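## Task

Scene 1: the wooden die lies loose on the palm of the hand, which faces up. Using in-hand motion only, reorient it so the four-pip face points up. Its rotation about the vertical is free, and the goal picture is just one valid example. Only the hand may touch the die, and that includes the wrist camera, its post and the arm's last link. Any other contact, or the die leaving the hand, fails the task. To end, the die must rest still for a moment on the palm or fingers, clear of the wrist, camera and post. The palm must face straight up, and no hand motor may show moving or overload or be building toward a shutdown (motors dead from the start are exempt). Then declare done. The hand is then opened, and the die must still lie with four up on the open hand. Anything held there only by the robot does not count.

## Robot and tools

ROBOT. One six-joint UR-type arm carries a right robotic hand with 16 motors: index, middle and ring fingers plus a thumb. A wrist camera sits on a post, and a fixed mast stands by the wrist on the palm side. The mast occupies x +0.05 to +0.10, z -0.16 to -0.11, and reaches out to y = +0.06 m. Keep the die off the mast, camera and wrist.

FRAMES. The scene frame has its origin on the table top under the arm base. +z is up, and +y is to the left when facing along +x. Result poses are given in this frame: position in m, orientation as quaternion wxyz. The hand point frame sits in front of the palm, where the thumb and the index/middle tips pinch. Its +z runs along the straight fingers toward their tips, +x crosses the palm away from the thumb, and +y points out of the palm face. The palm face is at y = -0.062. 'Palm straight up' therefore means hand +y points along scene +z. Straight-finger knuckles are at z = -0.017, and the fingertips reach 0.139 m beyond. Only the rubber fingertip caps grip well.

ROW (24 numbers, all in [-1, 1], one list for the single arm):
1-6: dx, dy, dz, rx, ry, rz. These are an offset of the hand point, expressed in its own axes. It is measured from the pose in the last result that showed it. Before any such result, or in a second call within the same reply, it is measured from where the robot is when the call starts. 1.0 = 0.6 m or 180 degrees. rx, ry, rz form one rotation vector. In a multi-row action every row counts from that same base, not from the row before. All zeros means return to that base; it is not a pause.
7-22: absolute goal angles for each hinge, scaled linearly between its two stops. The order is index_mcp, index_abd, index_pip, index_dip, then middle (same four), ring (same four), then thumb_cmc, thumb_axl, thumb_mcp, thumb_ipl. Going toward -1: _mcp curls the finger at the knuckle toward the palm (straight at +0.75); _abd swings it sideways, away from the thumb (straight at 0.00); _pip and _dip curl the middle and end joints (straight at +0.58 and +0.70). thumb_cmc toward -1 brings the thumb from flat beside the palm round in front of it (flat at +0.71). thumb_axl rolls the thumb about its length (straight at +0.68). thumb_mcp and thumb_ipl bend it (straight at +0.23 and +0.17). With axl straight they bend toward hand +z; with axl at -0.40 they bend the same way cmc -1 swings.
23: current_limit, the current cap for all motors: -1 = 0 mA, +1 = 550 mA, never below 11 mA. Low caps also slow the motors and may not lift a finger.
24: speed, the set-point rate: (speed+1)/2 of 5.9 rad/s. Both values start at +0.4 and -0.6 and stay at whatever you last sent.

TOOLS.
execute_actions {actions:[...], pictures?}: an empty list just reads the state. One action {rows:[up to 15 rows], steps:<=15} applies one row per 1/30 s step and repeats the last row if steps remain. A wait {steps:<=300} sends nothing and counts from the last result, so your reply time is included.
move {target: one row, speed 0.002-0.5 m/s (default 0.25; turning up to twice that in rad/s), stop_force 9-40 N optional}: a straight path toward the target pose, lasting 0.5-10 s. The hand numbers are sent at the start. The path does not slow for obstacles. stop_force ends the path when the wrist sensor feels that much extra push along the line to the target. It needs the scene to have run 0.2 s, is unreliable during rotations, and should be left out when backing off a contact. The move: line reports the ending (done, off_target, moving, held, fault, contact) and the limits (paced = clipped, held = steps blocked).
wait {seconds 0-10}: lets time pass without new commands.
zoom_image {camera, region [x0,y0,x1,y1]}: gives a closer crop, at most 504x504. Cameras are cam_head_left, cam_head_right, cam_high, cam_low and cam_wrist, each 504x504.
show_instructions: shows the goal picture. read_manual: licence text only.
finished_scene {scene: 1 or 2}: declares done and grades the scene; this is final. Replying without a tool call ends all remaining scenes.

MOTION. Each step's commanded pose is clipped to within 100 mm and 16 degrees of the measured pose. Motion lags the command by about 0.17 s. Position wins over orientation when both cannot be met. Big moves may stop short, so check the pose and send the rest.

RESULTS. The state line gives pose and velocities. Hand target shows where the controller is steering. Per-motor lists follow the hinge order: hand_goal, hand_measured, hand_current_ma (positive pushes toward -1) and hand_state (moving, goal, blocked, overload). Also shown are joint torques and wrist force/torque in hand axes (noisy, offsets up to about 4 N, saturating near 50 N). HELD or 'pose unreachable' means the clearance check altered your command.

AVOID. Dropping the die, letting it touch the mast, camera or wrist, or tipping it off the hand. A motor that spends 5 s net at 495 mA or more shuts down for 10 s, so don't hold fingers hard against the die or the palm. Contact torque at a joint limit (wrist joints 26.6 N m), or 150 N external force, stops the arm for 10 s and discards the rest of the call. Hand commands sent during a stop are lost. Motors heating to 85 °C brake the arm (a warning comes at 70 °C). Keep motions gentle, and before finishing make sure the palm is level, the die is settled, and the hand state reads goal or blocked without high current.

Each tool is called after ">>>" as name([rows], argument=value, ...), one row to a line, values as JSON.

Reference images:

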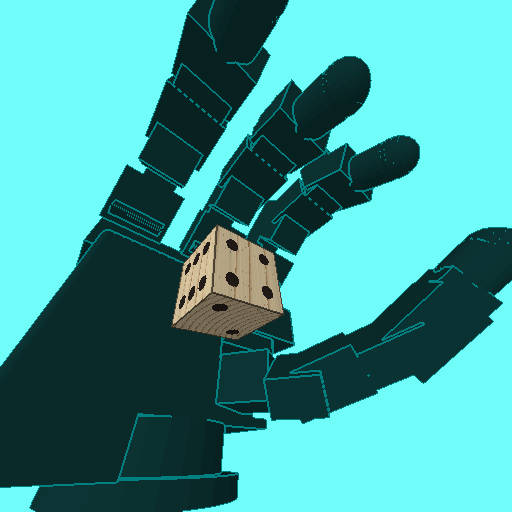

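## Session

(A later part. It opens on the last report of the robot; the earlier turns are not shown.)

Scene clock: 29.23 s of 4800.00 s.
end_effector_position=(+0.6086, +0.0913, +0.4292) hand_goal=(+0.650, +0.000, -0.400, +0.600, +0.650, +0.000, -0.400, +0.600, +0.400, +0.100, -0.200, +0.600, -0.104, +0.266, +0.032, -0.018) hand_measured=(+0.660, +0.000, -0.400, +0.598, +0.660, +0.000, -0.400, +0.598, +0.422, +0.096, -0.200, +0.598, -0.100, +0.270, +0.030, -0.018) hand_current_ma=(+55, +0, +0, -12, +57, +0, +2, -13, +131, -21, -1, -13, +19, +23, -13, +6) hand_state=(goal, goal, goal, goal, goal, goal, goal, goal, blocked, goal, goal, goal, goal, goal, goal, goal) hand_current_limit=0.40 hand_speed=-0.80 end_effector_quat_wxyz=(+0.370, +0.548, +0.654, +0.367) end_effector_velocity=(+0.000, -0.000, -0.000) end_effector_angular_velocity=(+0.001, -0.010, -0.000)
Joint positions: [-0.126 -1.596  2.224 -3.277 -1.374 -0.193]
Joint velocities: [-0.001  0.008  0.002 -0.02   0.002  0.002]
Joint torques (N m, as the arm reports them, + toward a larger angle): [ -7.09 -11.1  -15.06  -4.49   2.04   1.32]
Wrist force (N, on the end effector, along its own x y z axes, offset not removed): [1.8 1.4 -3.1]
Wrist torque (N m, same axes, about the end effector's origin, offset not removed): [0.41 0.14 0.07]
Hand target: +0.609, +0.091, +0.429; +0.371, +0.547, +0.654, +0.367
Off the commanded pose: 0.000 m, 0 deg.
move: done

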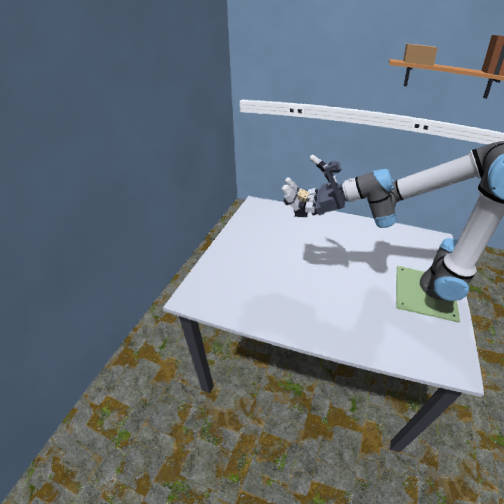

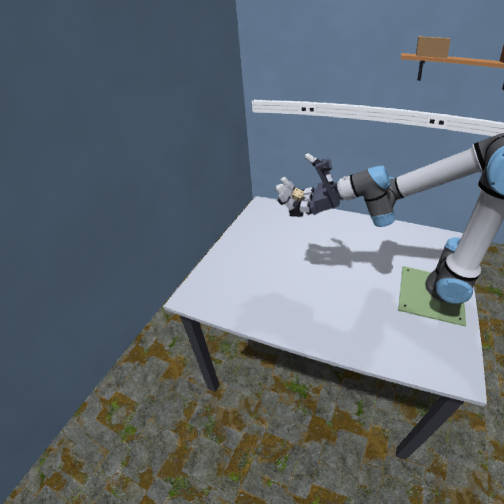

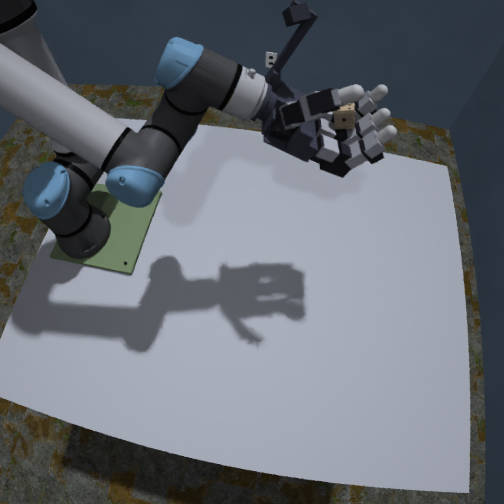

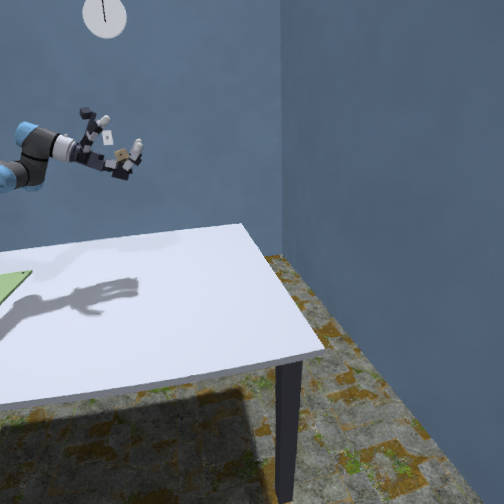

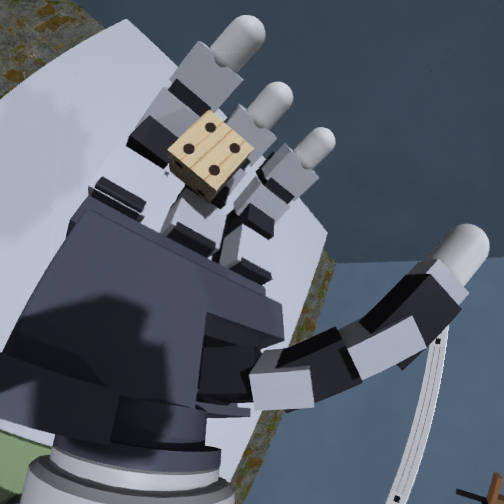

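>>> move(target=[0,0,0,0.19,0,0,0.65,0,-0.4,0.6,0.65,0,-0.4,0.6,0.6,0.05,-0.4,0.6,-0.104,0.266,0.032,-0.018,0.4,-0.8], speed=0.15)

>>> zoom_image(camera="cam_wrist", region=[70,40,320,260])

>>> zoom_image(camera="cam_head_left", region=[260,140,360,225])

Scene clock: 36.03 s of 4800.00 s.
end_effector_position=(+0.6087, +0.0912, +0.4293) hand_goal=(+0.650, +0.000, -0.400, +0.600, +0.650, +0.000, -0.400, +0.600, +0.600, +0.050, -0.400, +0.600, -0.104, +0.266, +0.032, -0.018) hand_measured=(+0.660, +0.000, -0.400, +0.598, +0.660, +0.000, -0.400, +0.598, +0.608, +0.052, -0.392, +0.598, -0.100, +0.270, +0.030, -0.018) hand_current_ma=(+55, +0, +3, -12, +58, +0, +4, -12, +44, +12, +41, -13, +19, +23, -16, +6) hand_state=(goal, goal, goal, goal, goal, goal, goal, goal, goal, goal, goal, goal, goal, goal, goal, goal) hand_current_limit=0.40 hand_speed=-0.80 end_effector_quat_wxyz=(+0.193, +0.632, +0.733, +0.159) end_effector_velocity=(+0.000, -0.000, +0.000) end_effector_angular_velocity=(-0.001, +0.011, -0.001)
Joint positions: [-0.065 -1.708  1.851 -2.209 -1.544 -0.215]
Joint velocities: [ 0.001  0.004 -0.011  0.019 -0.003  0.001]
Joint torques (N m, as the arm reports them, + toward a larger angle): [  9.72  -8.43 -31.64  -1.88  -1.33   1.48]
Wrist force (N, on the end effector, along its own x y z axes, offset not removed): [-0.4 -1.8 -3.3]
Wrist torque (N m, same axes, about the end effector's origin, offset not removed): [0.19 0.50 -0.04]
Hand target: +0.609, +0.091, +0.429; +0.193, +0.632, +0.733, +0.158
Off the commanded pose: 0.000 m, 0 deg.
move: done

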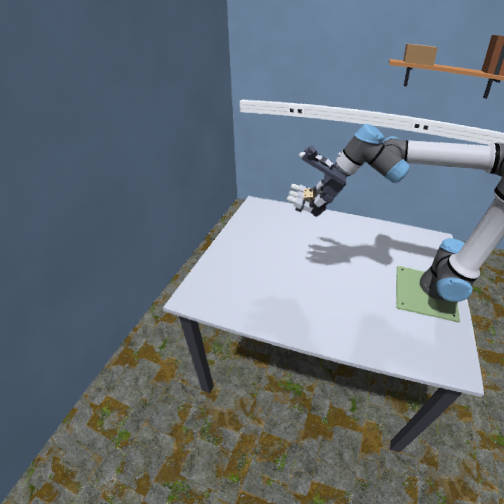

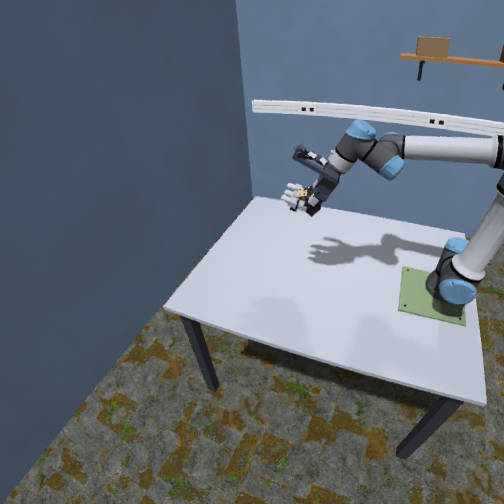

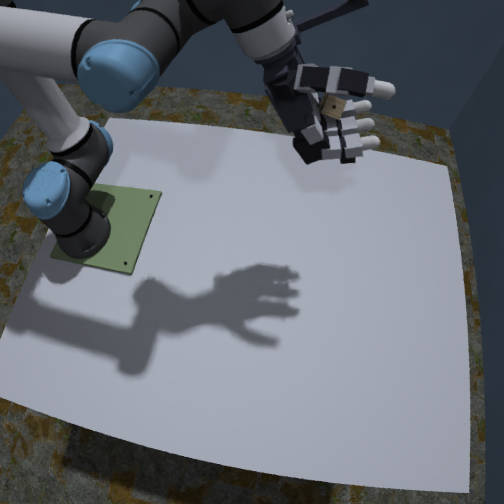

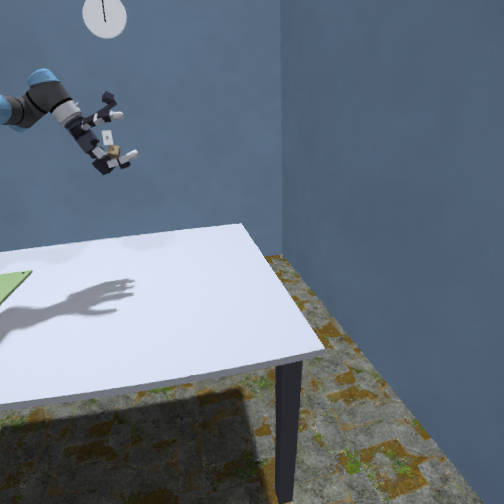

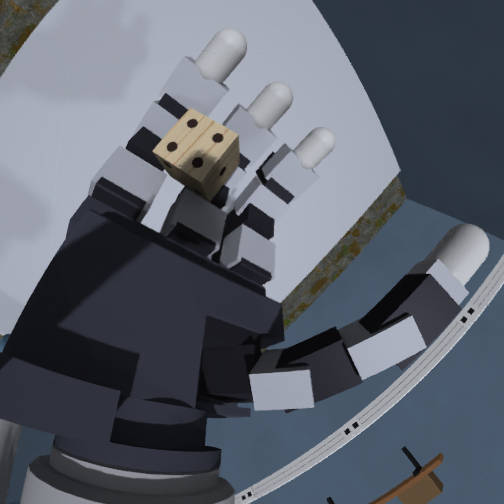

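Region (70, 40, 320, 260) of cam_wrist's 504x504 image, scaled by 2.016, with more detail than that image has; it fills the top 444 rows of this view, and the rest is white.

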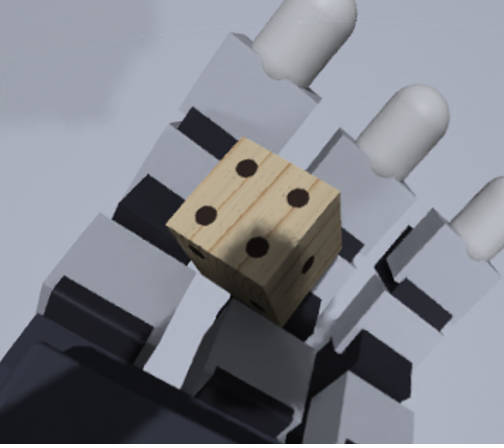

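Region (260, 140, 360, 225) of cam_head_left's 504x504 image, scaled by 5.040, with more detail than that image has; it fills the top 428 rows of this view, and the rest is white.

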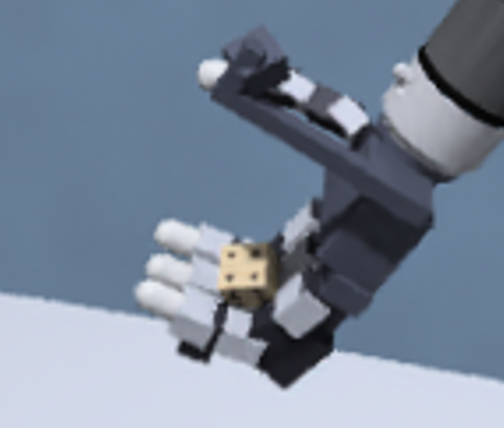

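>>> move(target=[0,0,0,-0.29,0,0,0.65,0,0.4,0.4,0.65,0,0.4,0.4,0.62,0.12,0.33,0.4,-0.104,0.266,0.032,-0.018,0.4,-0.91], speed=0.13)

>>> zoom_image(camera="cam_wrist", region=[70,40,320,260])

>>> zoom_image(camera="cam_head_left", region=[250,150,360,240])

Scene clock: 40.80 s of 4800.00 s.
end_effector_position=(+0.6085, +0.0912, +0.4291) hand_goal=(+0.650, +0.000, +0.400, +0.400, +0.650, +0.000, +0.400, +0.400, +0.620, +0.120, +0.330, +0.400, -0.104, +0.266, +0.032, -0.018) hand_measured=(+0.660, +0.000, +0.400, +0.404, +0.662, +0.000, +0.400, +0.404, +0.630, +0.114, +0.330, +0.404, -0.100, +0.270, +0.030, -0.018) hand_current_ma=(+57, +0, +2, +21, +66, +0, +3, +22, +55, -24, +3, +22, +19, +23, -16, +6) hand_state=(goal, goal, goal, goal, goal, goal, goal, goal, goal, goal, goal, goal, goal, goal, goal, goal) hand_current_limit=0.40 hand_speed=-0.91 end_effector_quat_wxyz=(+0.452, +0.483, +0.589, +0.465) end_effector_velocity=(+0.000, -0.000, +0.000) end_effector_angular_velocity=(+0.001, -0.011, -0.000)
Joint positions: [-0.141 -1.348  2.247 -3.865 -1.31  -0.125]
Joint velocities: [-0.     0.01  -0.003 -0.019  0.001  0.003]
Joint torques (N m, as the arm reports them, + toward a larger angle): [ -2.16 -15.01 -22.41  -3.83   1.89   1.29]
Wrist force (N, on the end effector, along its own x y z axes, offset not removed): [-2.5 -2.4 -1.5]
Wrist torque (N m, same axes, about the end effector's origin, offset not removed): [-0.27 0.51 -0.34]
Hand target: +0.609, +0.091, +0.429; +0.452, +0.483, +0.589, +0.465
Off the commanded pose: 0.000 m, 0 deg.
move: done

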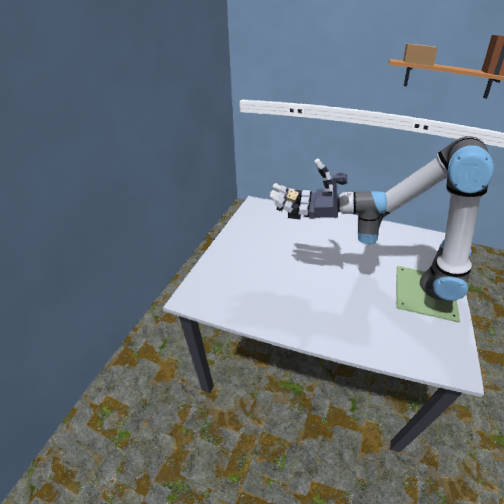

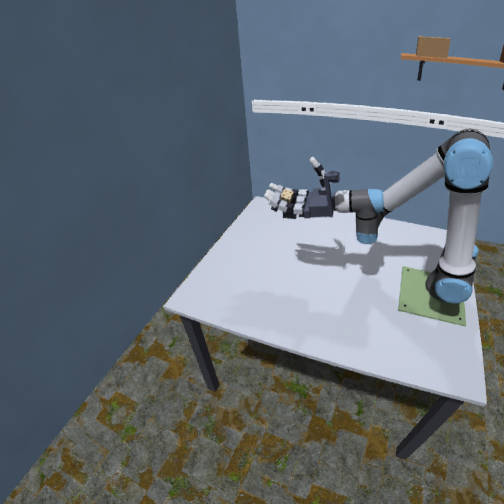

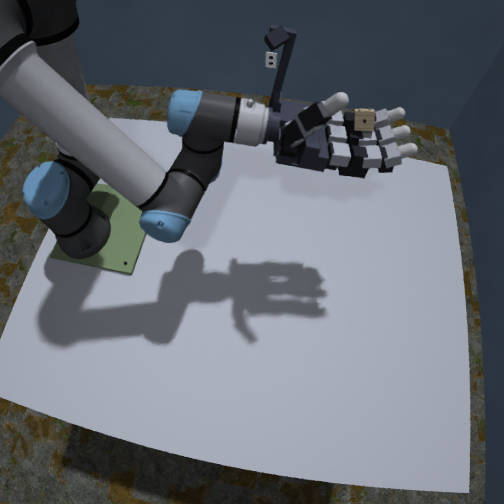

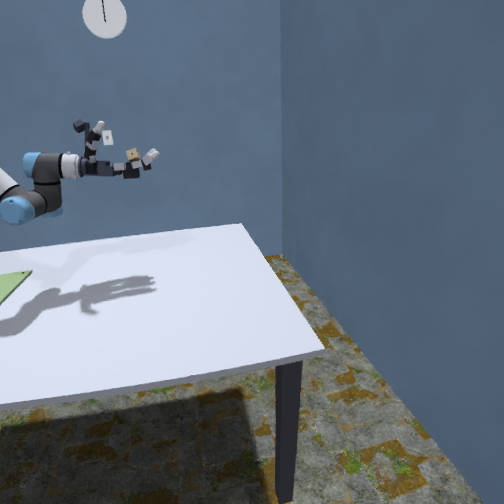

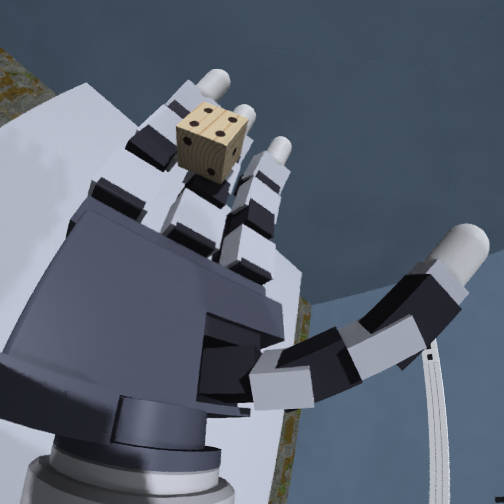

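Region (70, 40, 320, 260) of cam_wrist's 504x504 image, scaled by 2.016, with more detail than that image has; it fills the top 444 rows of this view, and the rest is white.

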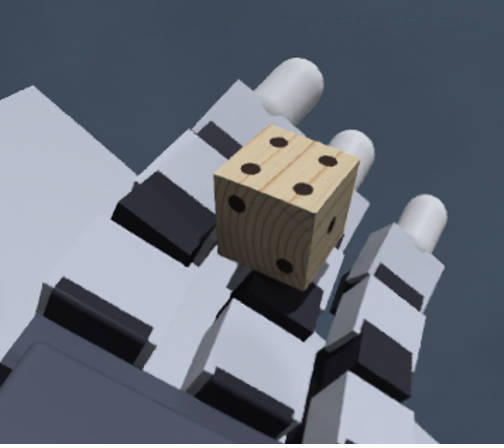

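Region (250, 150, 360, 240) of cam_head_left's 504x504 image, scaled by 4.582, with more detail than that image has; it fills the top 412 rows of this view, and the rest is white.

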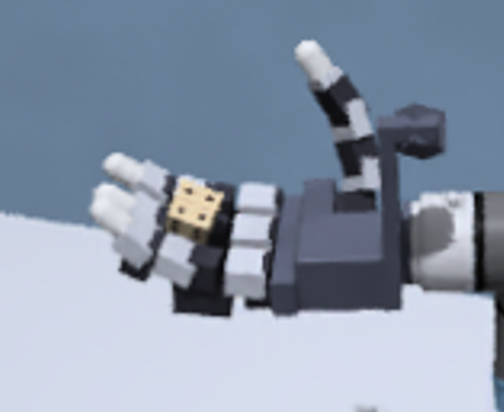

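>>> move(target=[0,0,0,-0.055,0,0,0.72,0,0.55,0.6,0.72,0,0.55,0.6,0.6,0.15,0.45,0.6,-0.104,0.266,0.032,-0.018,0.4,-0.92], speed=0.08)

>>> zoom_image(camera="cam_wrist", region=[70,40,320,260])

>>> zoom_image(camera="cam_head_left", region=[250,150,360,240])

Scene clock: 43.17 s of 4800.00 s.
end_effector_position=(+0.6085, +0.0912, +0.4290) hand_goal=(+0.720, +0.000, +0.550, +0.600, +0.720, +0.000, +0.550, +0.600, +0.600, +0.150, +0.450, +0.600, -0.104, +0.266, +0.032, -0.018) hand_measured=(+0.730, +0.000, +0.550, +0.598, +0.734, +0.000, +0.550, +0.598, +0.624, +0.146, +0.450, +0.598, -0.100, +0.270, +0.030, -0.018) hand_current_ma=(+58, +0, +3, -11, +72, +0, +5, -12, +144, -19, +2, -13, +19, +23, -16, +6) hand_state=(goal, goal, goal, goal, goal, goal, goal, goal, blocked, goal, goal, goal, goal, goal, goal, goal) hand_current_limit=0.40 hand_speed=-0.92 end_effector_quat_wxyz=(+0.491, +0.442, +0.547, +0.514) end_effector_velocity=(+0.000, -0.000, -0.000) end_effector_angular_velocity=(+0.002, -0.010, +0.000)
Joint positions: [-0.141 -1.197  2.197 -4.143 -1.292 -0.078]
Joint velocities: [ 0.     0.01  -0.005 -0.016  0.     0.004]
Joint torques (N m, as the arm reports them, + toward a larger angle): [  8.33 -19.88 -20.82  -3.25   1.77   1.47]
Wrist force (N, on the end effector, along its own x y z axes, offset not removed): [0.0 -3.0 -2.2]
Wrist torque (N m, same axes, about the end effector's origin, offset not removed): [-0.11 0.20 -0.10]
Hand target: +0.608, +0.091, +0.429; +0.491, +0.442, +0.547, +0.514
Off the commanded pose: 0.000 m, 0 deg.
move: done

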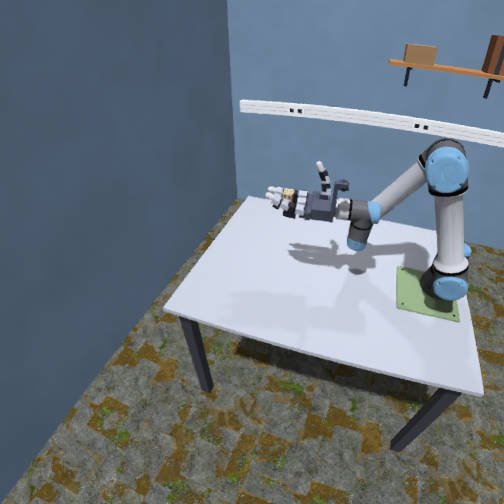

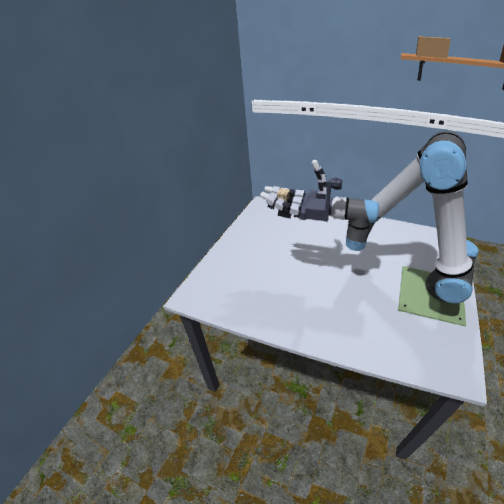

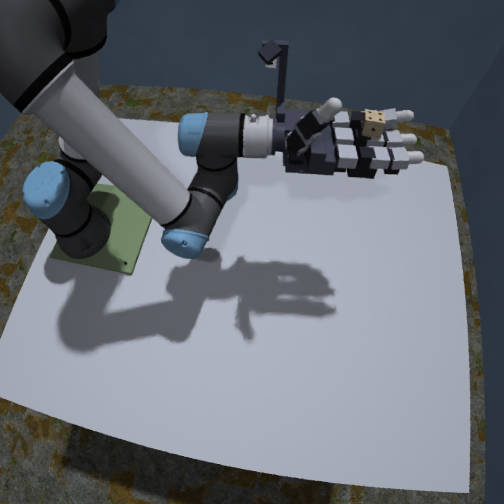

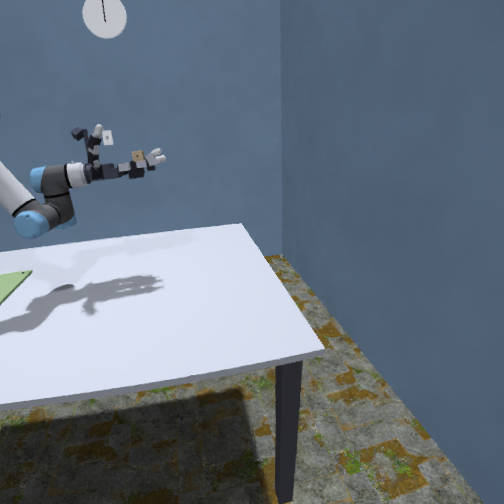

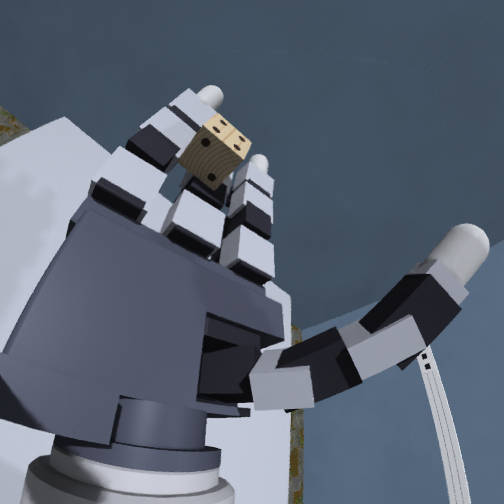

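Region (70, 40, 320, 260) of cam_wrist's 504x504 image, scaled by 2.016, with more detail than that image has; it fills the top 444 rows of this view, and the rest is white.

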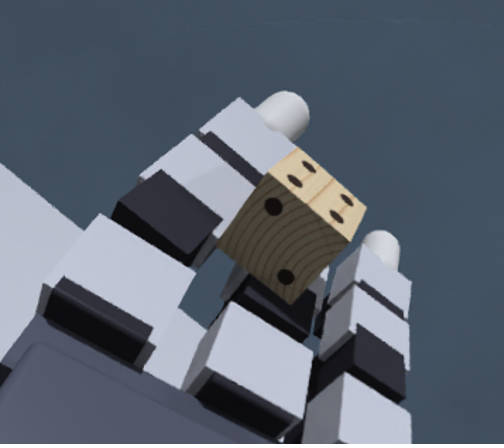

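Region (250, 150, 360, 240) of cam_head_left's 504x504 image, scaled by 4.582, with more detail than that image has; it fills the top 412 rows of this view, and the rest is white.

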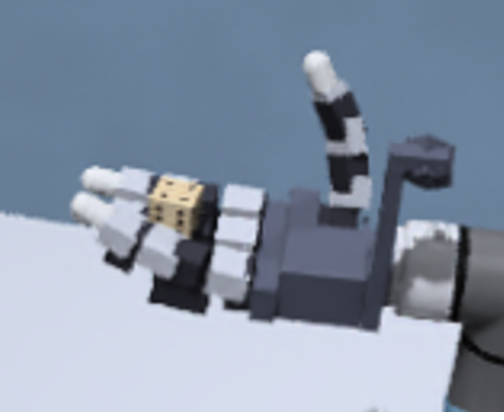

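>>> execute_actions([
  {"rows":[[0,0,0,0,0,0,0.72,0,0.55,0.6,0.72,0,0.55,0.6,0.6,0.24,0.45,0.6,-0.104,0.266,0.032,-0.018,0.4,-0.9]],"steps":15},
])

>>> move(target=[0,0,0,0,0,0,0.74,0,0.57,0.68,0.74,0,0.57,0.68,0.74,0,0.57,0.68,-0.104,0.266,0.032,-0.018,0.4,-0.9])

>>> zoom_image(camera="cam_wrist", region=[70,40,320,260])

>>> zoom_image(camera="cam_head_left", region=[250,150,360,240])

Scene clock: 44.60 s of 4800.00 s.
end_effector_position=(+0.6085, +0.0913, +0.4290) hand_goal=(+0.720, +0.000, +0.550, +0.600, +0.720, +0.000, +0.550, +0.600, +0.600, +0.240, +0.450, +0.600, -0.104, +0.266, +0.032, -0.018) hand_measured=(+0.730, +0.000, +0.550, +0.598, +0.736, +0.000, +0.552, +0.598, +0.620, +0.228, +0.450, +0.598, -0.100, +0.270, +0.030, -0.018) hand_current_ma=(+58, +0, +3, -11, +84, +0, +10, -12, +121, -51, +2, -13, +19, +23, -16, +6) hand_state=(goal, goal, goal, goal, goal, goal, goal, goal, blocked, goal, goal, goal, goal, goal, goal, goal) hand_current_limit=0.40 hand_speed=-0.90 end_effector_quat_wxyz=(+0.491, +0.442, +0.547, +0.514) end_effector_velocity=(-0.000, -0.000, +0.000) end_effector_angular_velocity=(-0.000, -0.000, -0.000)
Joint positions: [-0.141 -1.197  2.197 -4.143 -1.292 -0.078]
Joint velocities: [-0.    -0.001  0.     0.    -0.    -0.   ]
Joint torques (N m, as the arm reports them, + toward a larger angle): [ -0.26 -36.35  -8.21  -0.67   1.03  -1.72]
Wrist force (N, on the end effector, along its own x y z axes, offset not removed): [0.4 -0.2 -2.0]
Wrist torque (N m, same axes, about the end effector's origin, offset not removed): [0.09 0.14 -0.02]
Hand target: +0.608, +0.091, +0.429; +0.491, +0.442, +0.547, +0.514
Off the commanded pose: 0.000 m, 0 deg.
Steps of this call (steps 1 to 28: nothing new was sent; steps 29 to 43: all 15 steps of this action). Readings (end_effector_position | what the end effector reports):
29: (+0.6085, +0.0912, +0.4290) | hand_goal=(+0.720, +0.000, +0.550, +0.600, +0.720, +0.000, +0.550, +0.600, +0.600, +0.240, +0.450, +0.600, -0.104, +0.266, +0.032, -0.018) hand_measured=(+0.730, +0.000, +0.550, +0.598, +0.734, +0.000, +0.550, +0.598, +0.624, +0.146, +0.450, +0.598, -0.100, +0.270, +0.030, -0.018) hand_current_ma=(+58, +0, +3, -11, +72, +0, +5, -12, +144, -19, +2, -13, +19, +23, -16, +6) hand_state=(goal, goal, goal, goal, goal, goal, goal, goal, blocked, moving, goal, goal, goal, goal, goal, goal) hand_current_limit=0.40 hand_speed=-0.90
30: (+0.6085, +0.0912, +0.4290) | hand_goal=(+0.720, +0.000, +0.550, +0.600, +0.720, +0.000, +0.550, +0.600, +0.600, +0.240, +0.450, +0.600, -0.104, +0.266, +0.032, -0.018) hand_measured=(+0.730, +0.000, +0.550, +0.598, +0.734, +0.000, +0.550, +0.598, +0.624, +0.146, +0.450, +0.598, -0.100, +0.270, +0.030, -0.018) hand_current_ma=(+58, +0, +3, -11, +72, +0, +5, -12, +144, -46, +2, -13, +19, +23, -16, +6) hand_state=(goal, goal, goal, goal, goal, goal, goal, goal, blocked, moving, goal, goal, goal, goal, goal, goal) hand_current_limit=0.40 hand_speed=-0.90
32: (+0.6086, +0.0912, +0.4290) | hand_goal=(+0.720, +0.000, +0.550, +0.600, +0.720, +0.000, +0.550, +0.600, +0.600, +0.240, +0.450, +0.600, -0.104, +0.266, +0.032, -0.018) hand_measured=(+0.730, +0.000, +0.550, +0.598, +0.734, +0.000, +0.550, +0.598, +0.624, +0.158, +0.450, +0.598, -0.100, +0.270, +0.030, -0.018) hand_current_ma=(+58, +0, +3, -11, +72, +0, +5, -12, +144, -38, +2, -13, +19, +23, -16, +6) hand_state=(goal, goal, goal, goal, goal, goal, goal, goal, blocked, moving, goal, goal, goal, goal, goal, goal) hand_current_limit=0.40 hand_speed=-0.90
36: (+0.6085, +0.0912, +0.4290) | hand_goal=(+0.720, +0.000, +0.550, +0.600, +0.720, +0.000, +0.550, +0.600, +0.600, +0.240, +0.450, +0.600, -0.104, +0.266, +0.032, -0.018) hand_measured=(+0.730, +0.000, +0.550, +0.598, +0.734, +0.000, +0.550, +0.598, +0.624, +0.194, +0.450, +0.598, -0.100, +0.270, +0.030, -0.018) hand_current_ma=(+58, +0, +3, -11, +72, +0, +5, -12, +144, -36, +2, -13, +19, +23, -16, +6) hand_state=(goal, goal, goal, goal, goal, goal, goal, goal, blocked, moving, goal, goal, goal, goal, goal, goal) hand_current_limit=0.40 hand_speed=-0.90
43: the state above

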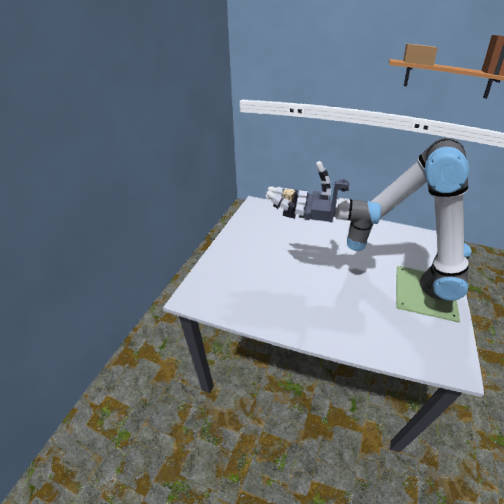

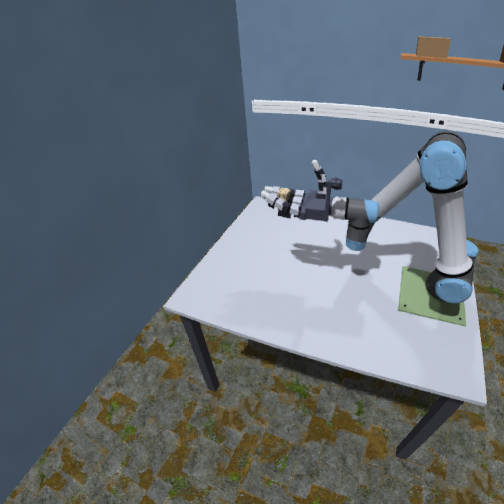

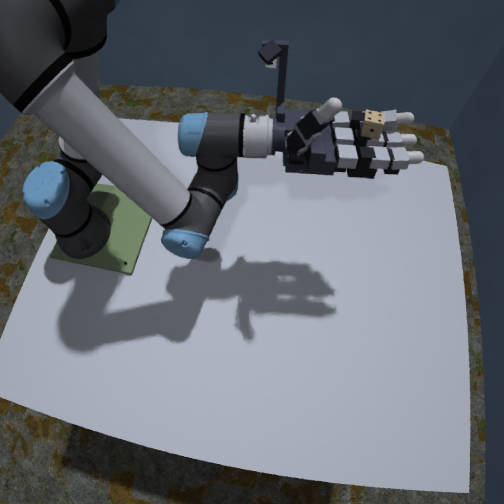

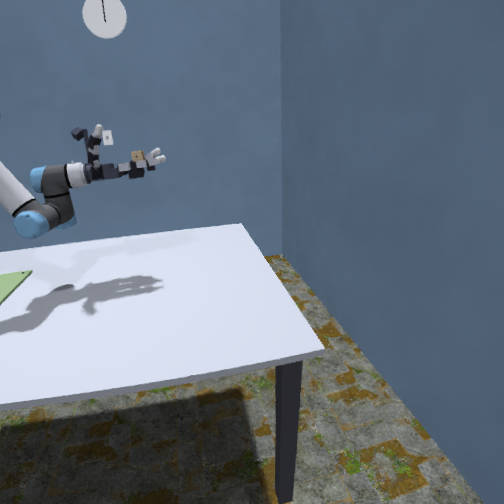

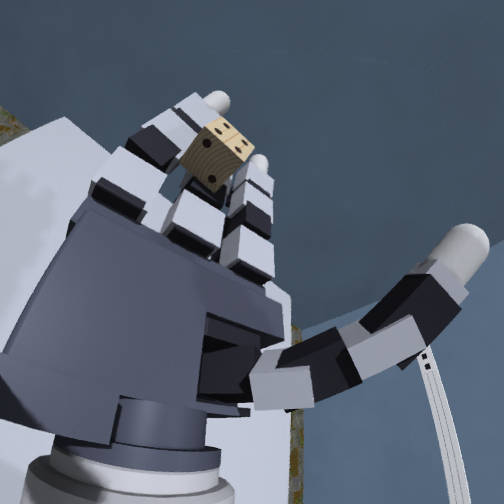

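Scene clock: 45.93 s of 4800.00 s.
end_effector_position=(+0.6085, +0.0913, +0.4290) hand_goal=(+0.740, +0.000, +0.570, +0.680, +0.740, +0.000, +0.570, +0.680, +0.740, +0.000, +0.570, +0.680, -0.104, +0.266, +0.032, -0.018) hand_measured=(+0.750, +0.000, +0.570, +0.678, +0.756, +0.000, +0.572, +0.678, +0.748, +0.004, +0.570, +0.678, -0.100, +0.270, +0.030, -0.018) hand_current_ma=(+58, +0, +3, -11, +85, +0, +11, -12, +52, +13, +3, -12, +19, +23, -16, +6) hand_state=(goal, goal, goal, goal, goal, goal, goal, goal, goal, goal, goal, goal, goal, goal, goal, goal) hand_current_limit=0.40 hand_speed=-0.90 end_effector_quat_wxyz=(+0.491, +0.442, +0.547, +0.514) end_effector_velocity=(-0.000, +0.000, +0.000) end_effector_angular_velocity=(-0.000, -0.001, +0.000)
Joint positions: [-0.141 -1.197  2.197 -4.143 -1.292 -0.078]
Joint velocities: [ 0.001  0.     0.    -0.001 -0.    -0.   ]
Joint torques (N m, as the arm reports them, + toward a larger angle): [ -3.09 -35.25  -8.24  -0.94   0.79  -1.75]
Wrist force (N, on the end effector, along its own x y z axes, offset not removed): [-1.1 1.9 -1.5]
Wrist torque (N m, same axes, about the end effector's origin, offset not removed): [0.35 0.26 -0.08]
Hand target: +0.608, +0.091, +0.429; +0.491, +0.442, +0.547, +0.514
Off the commanded pose: 0.000 m, 0 deg.
move: done

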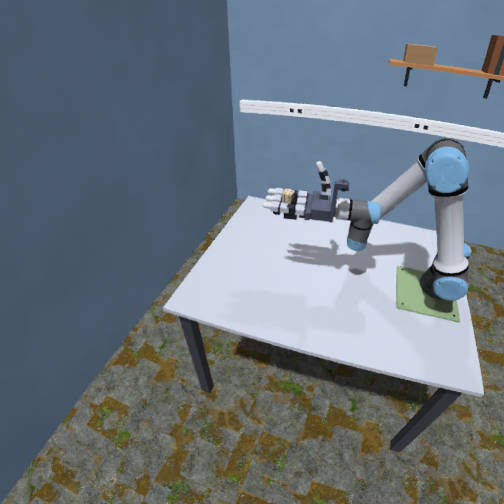

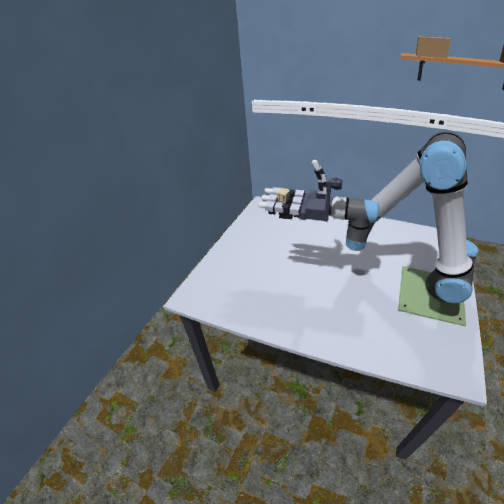

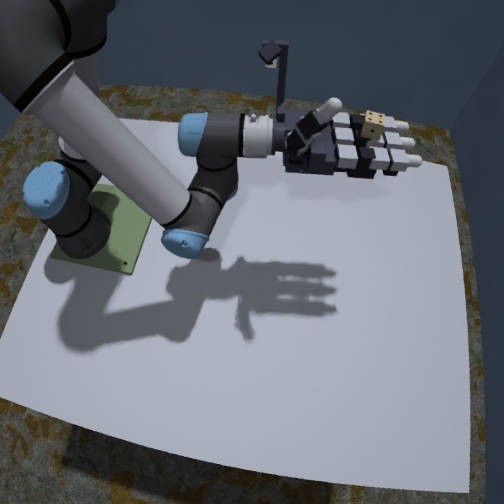

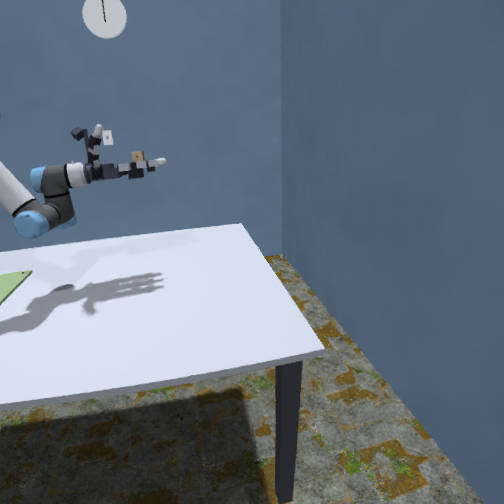

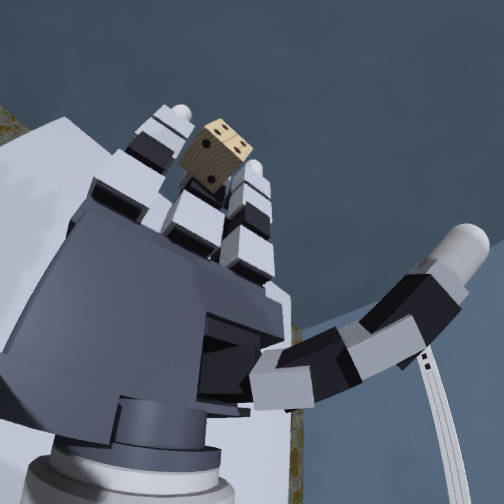

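Region (70, 40, 320, 260) of cam_wrist's 504x504 image, scaled by 2.016, with more detail than that image has; it fills the top 444 rows of this view, and the rest is white.

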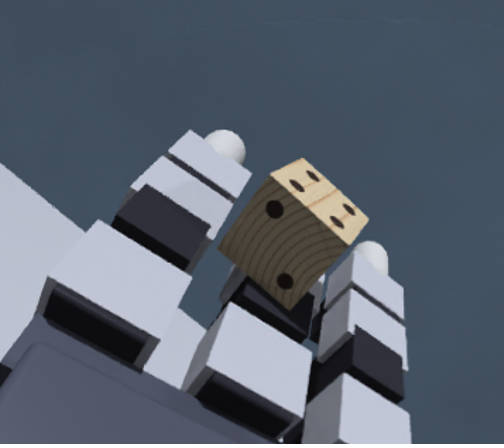

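Region (250, 150, 360, 240) of cam_head_left's 504x504 image, scaled by 4.582, with more detail than that image has; it fills the top 412 rows of this view, and the rest is white.

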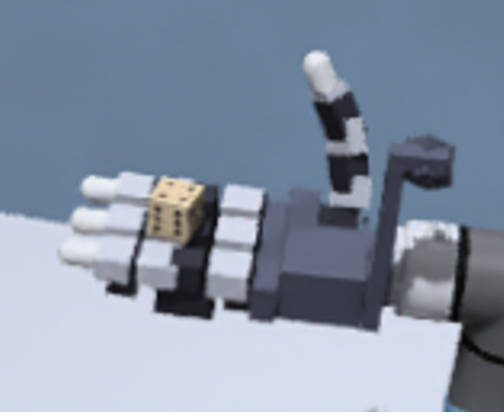

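>>> finished_scene(scene=1)

The scene is finished: the task was done.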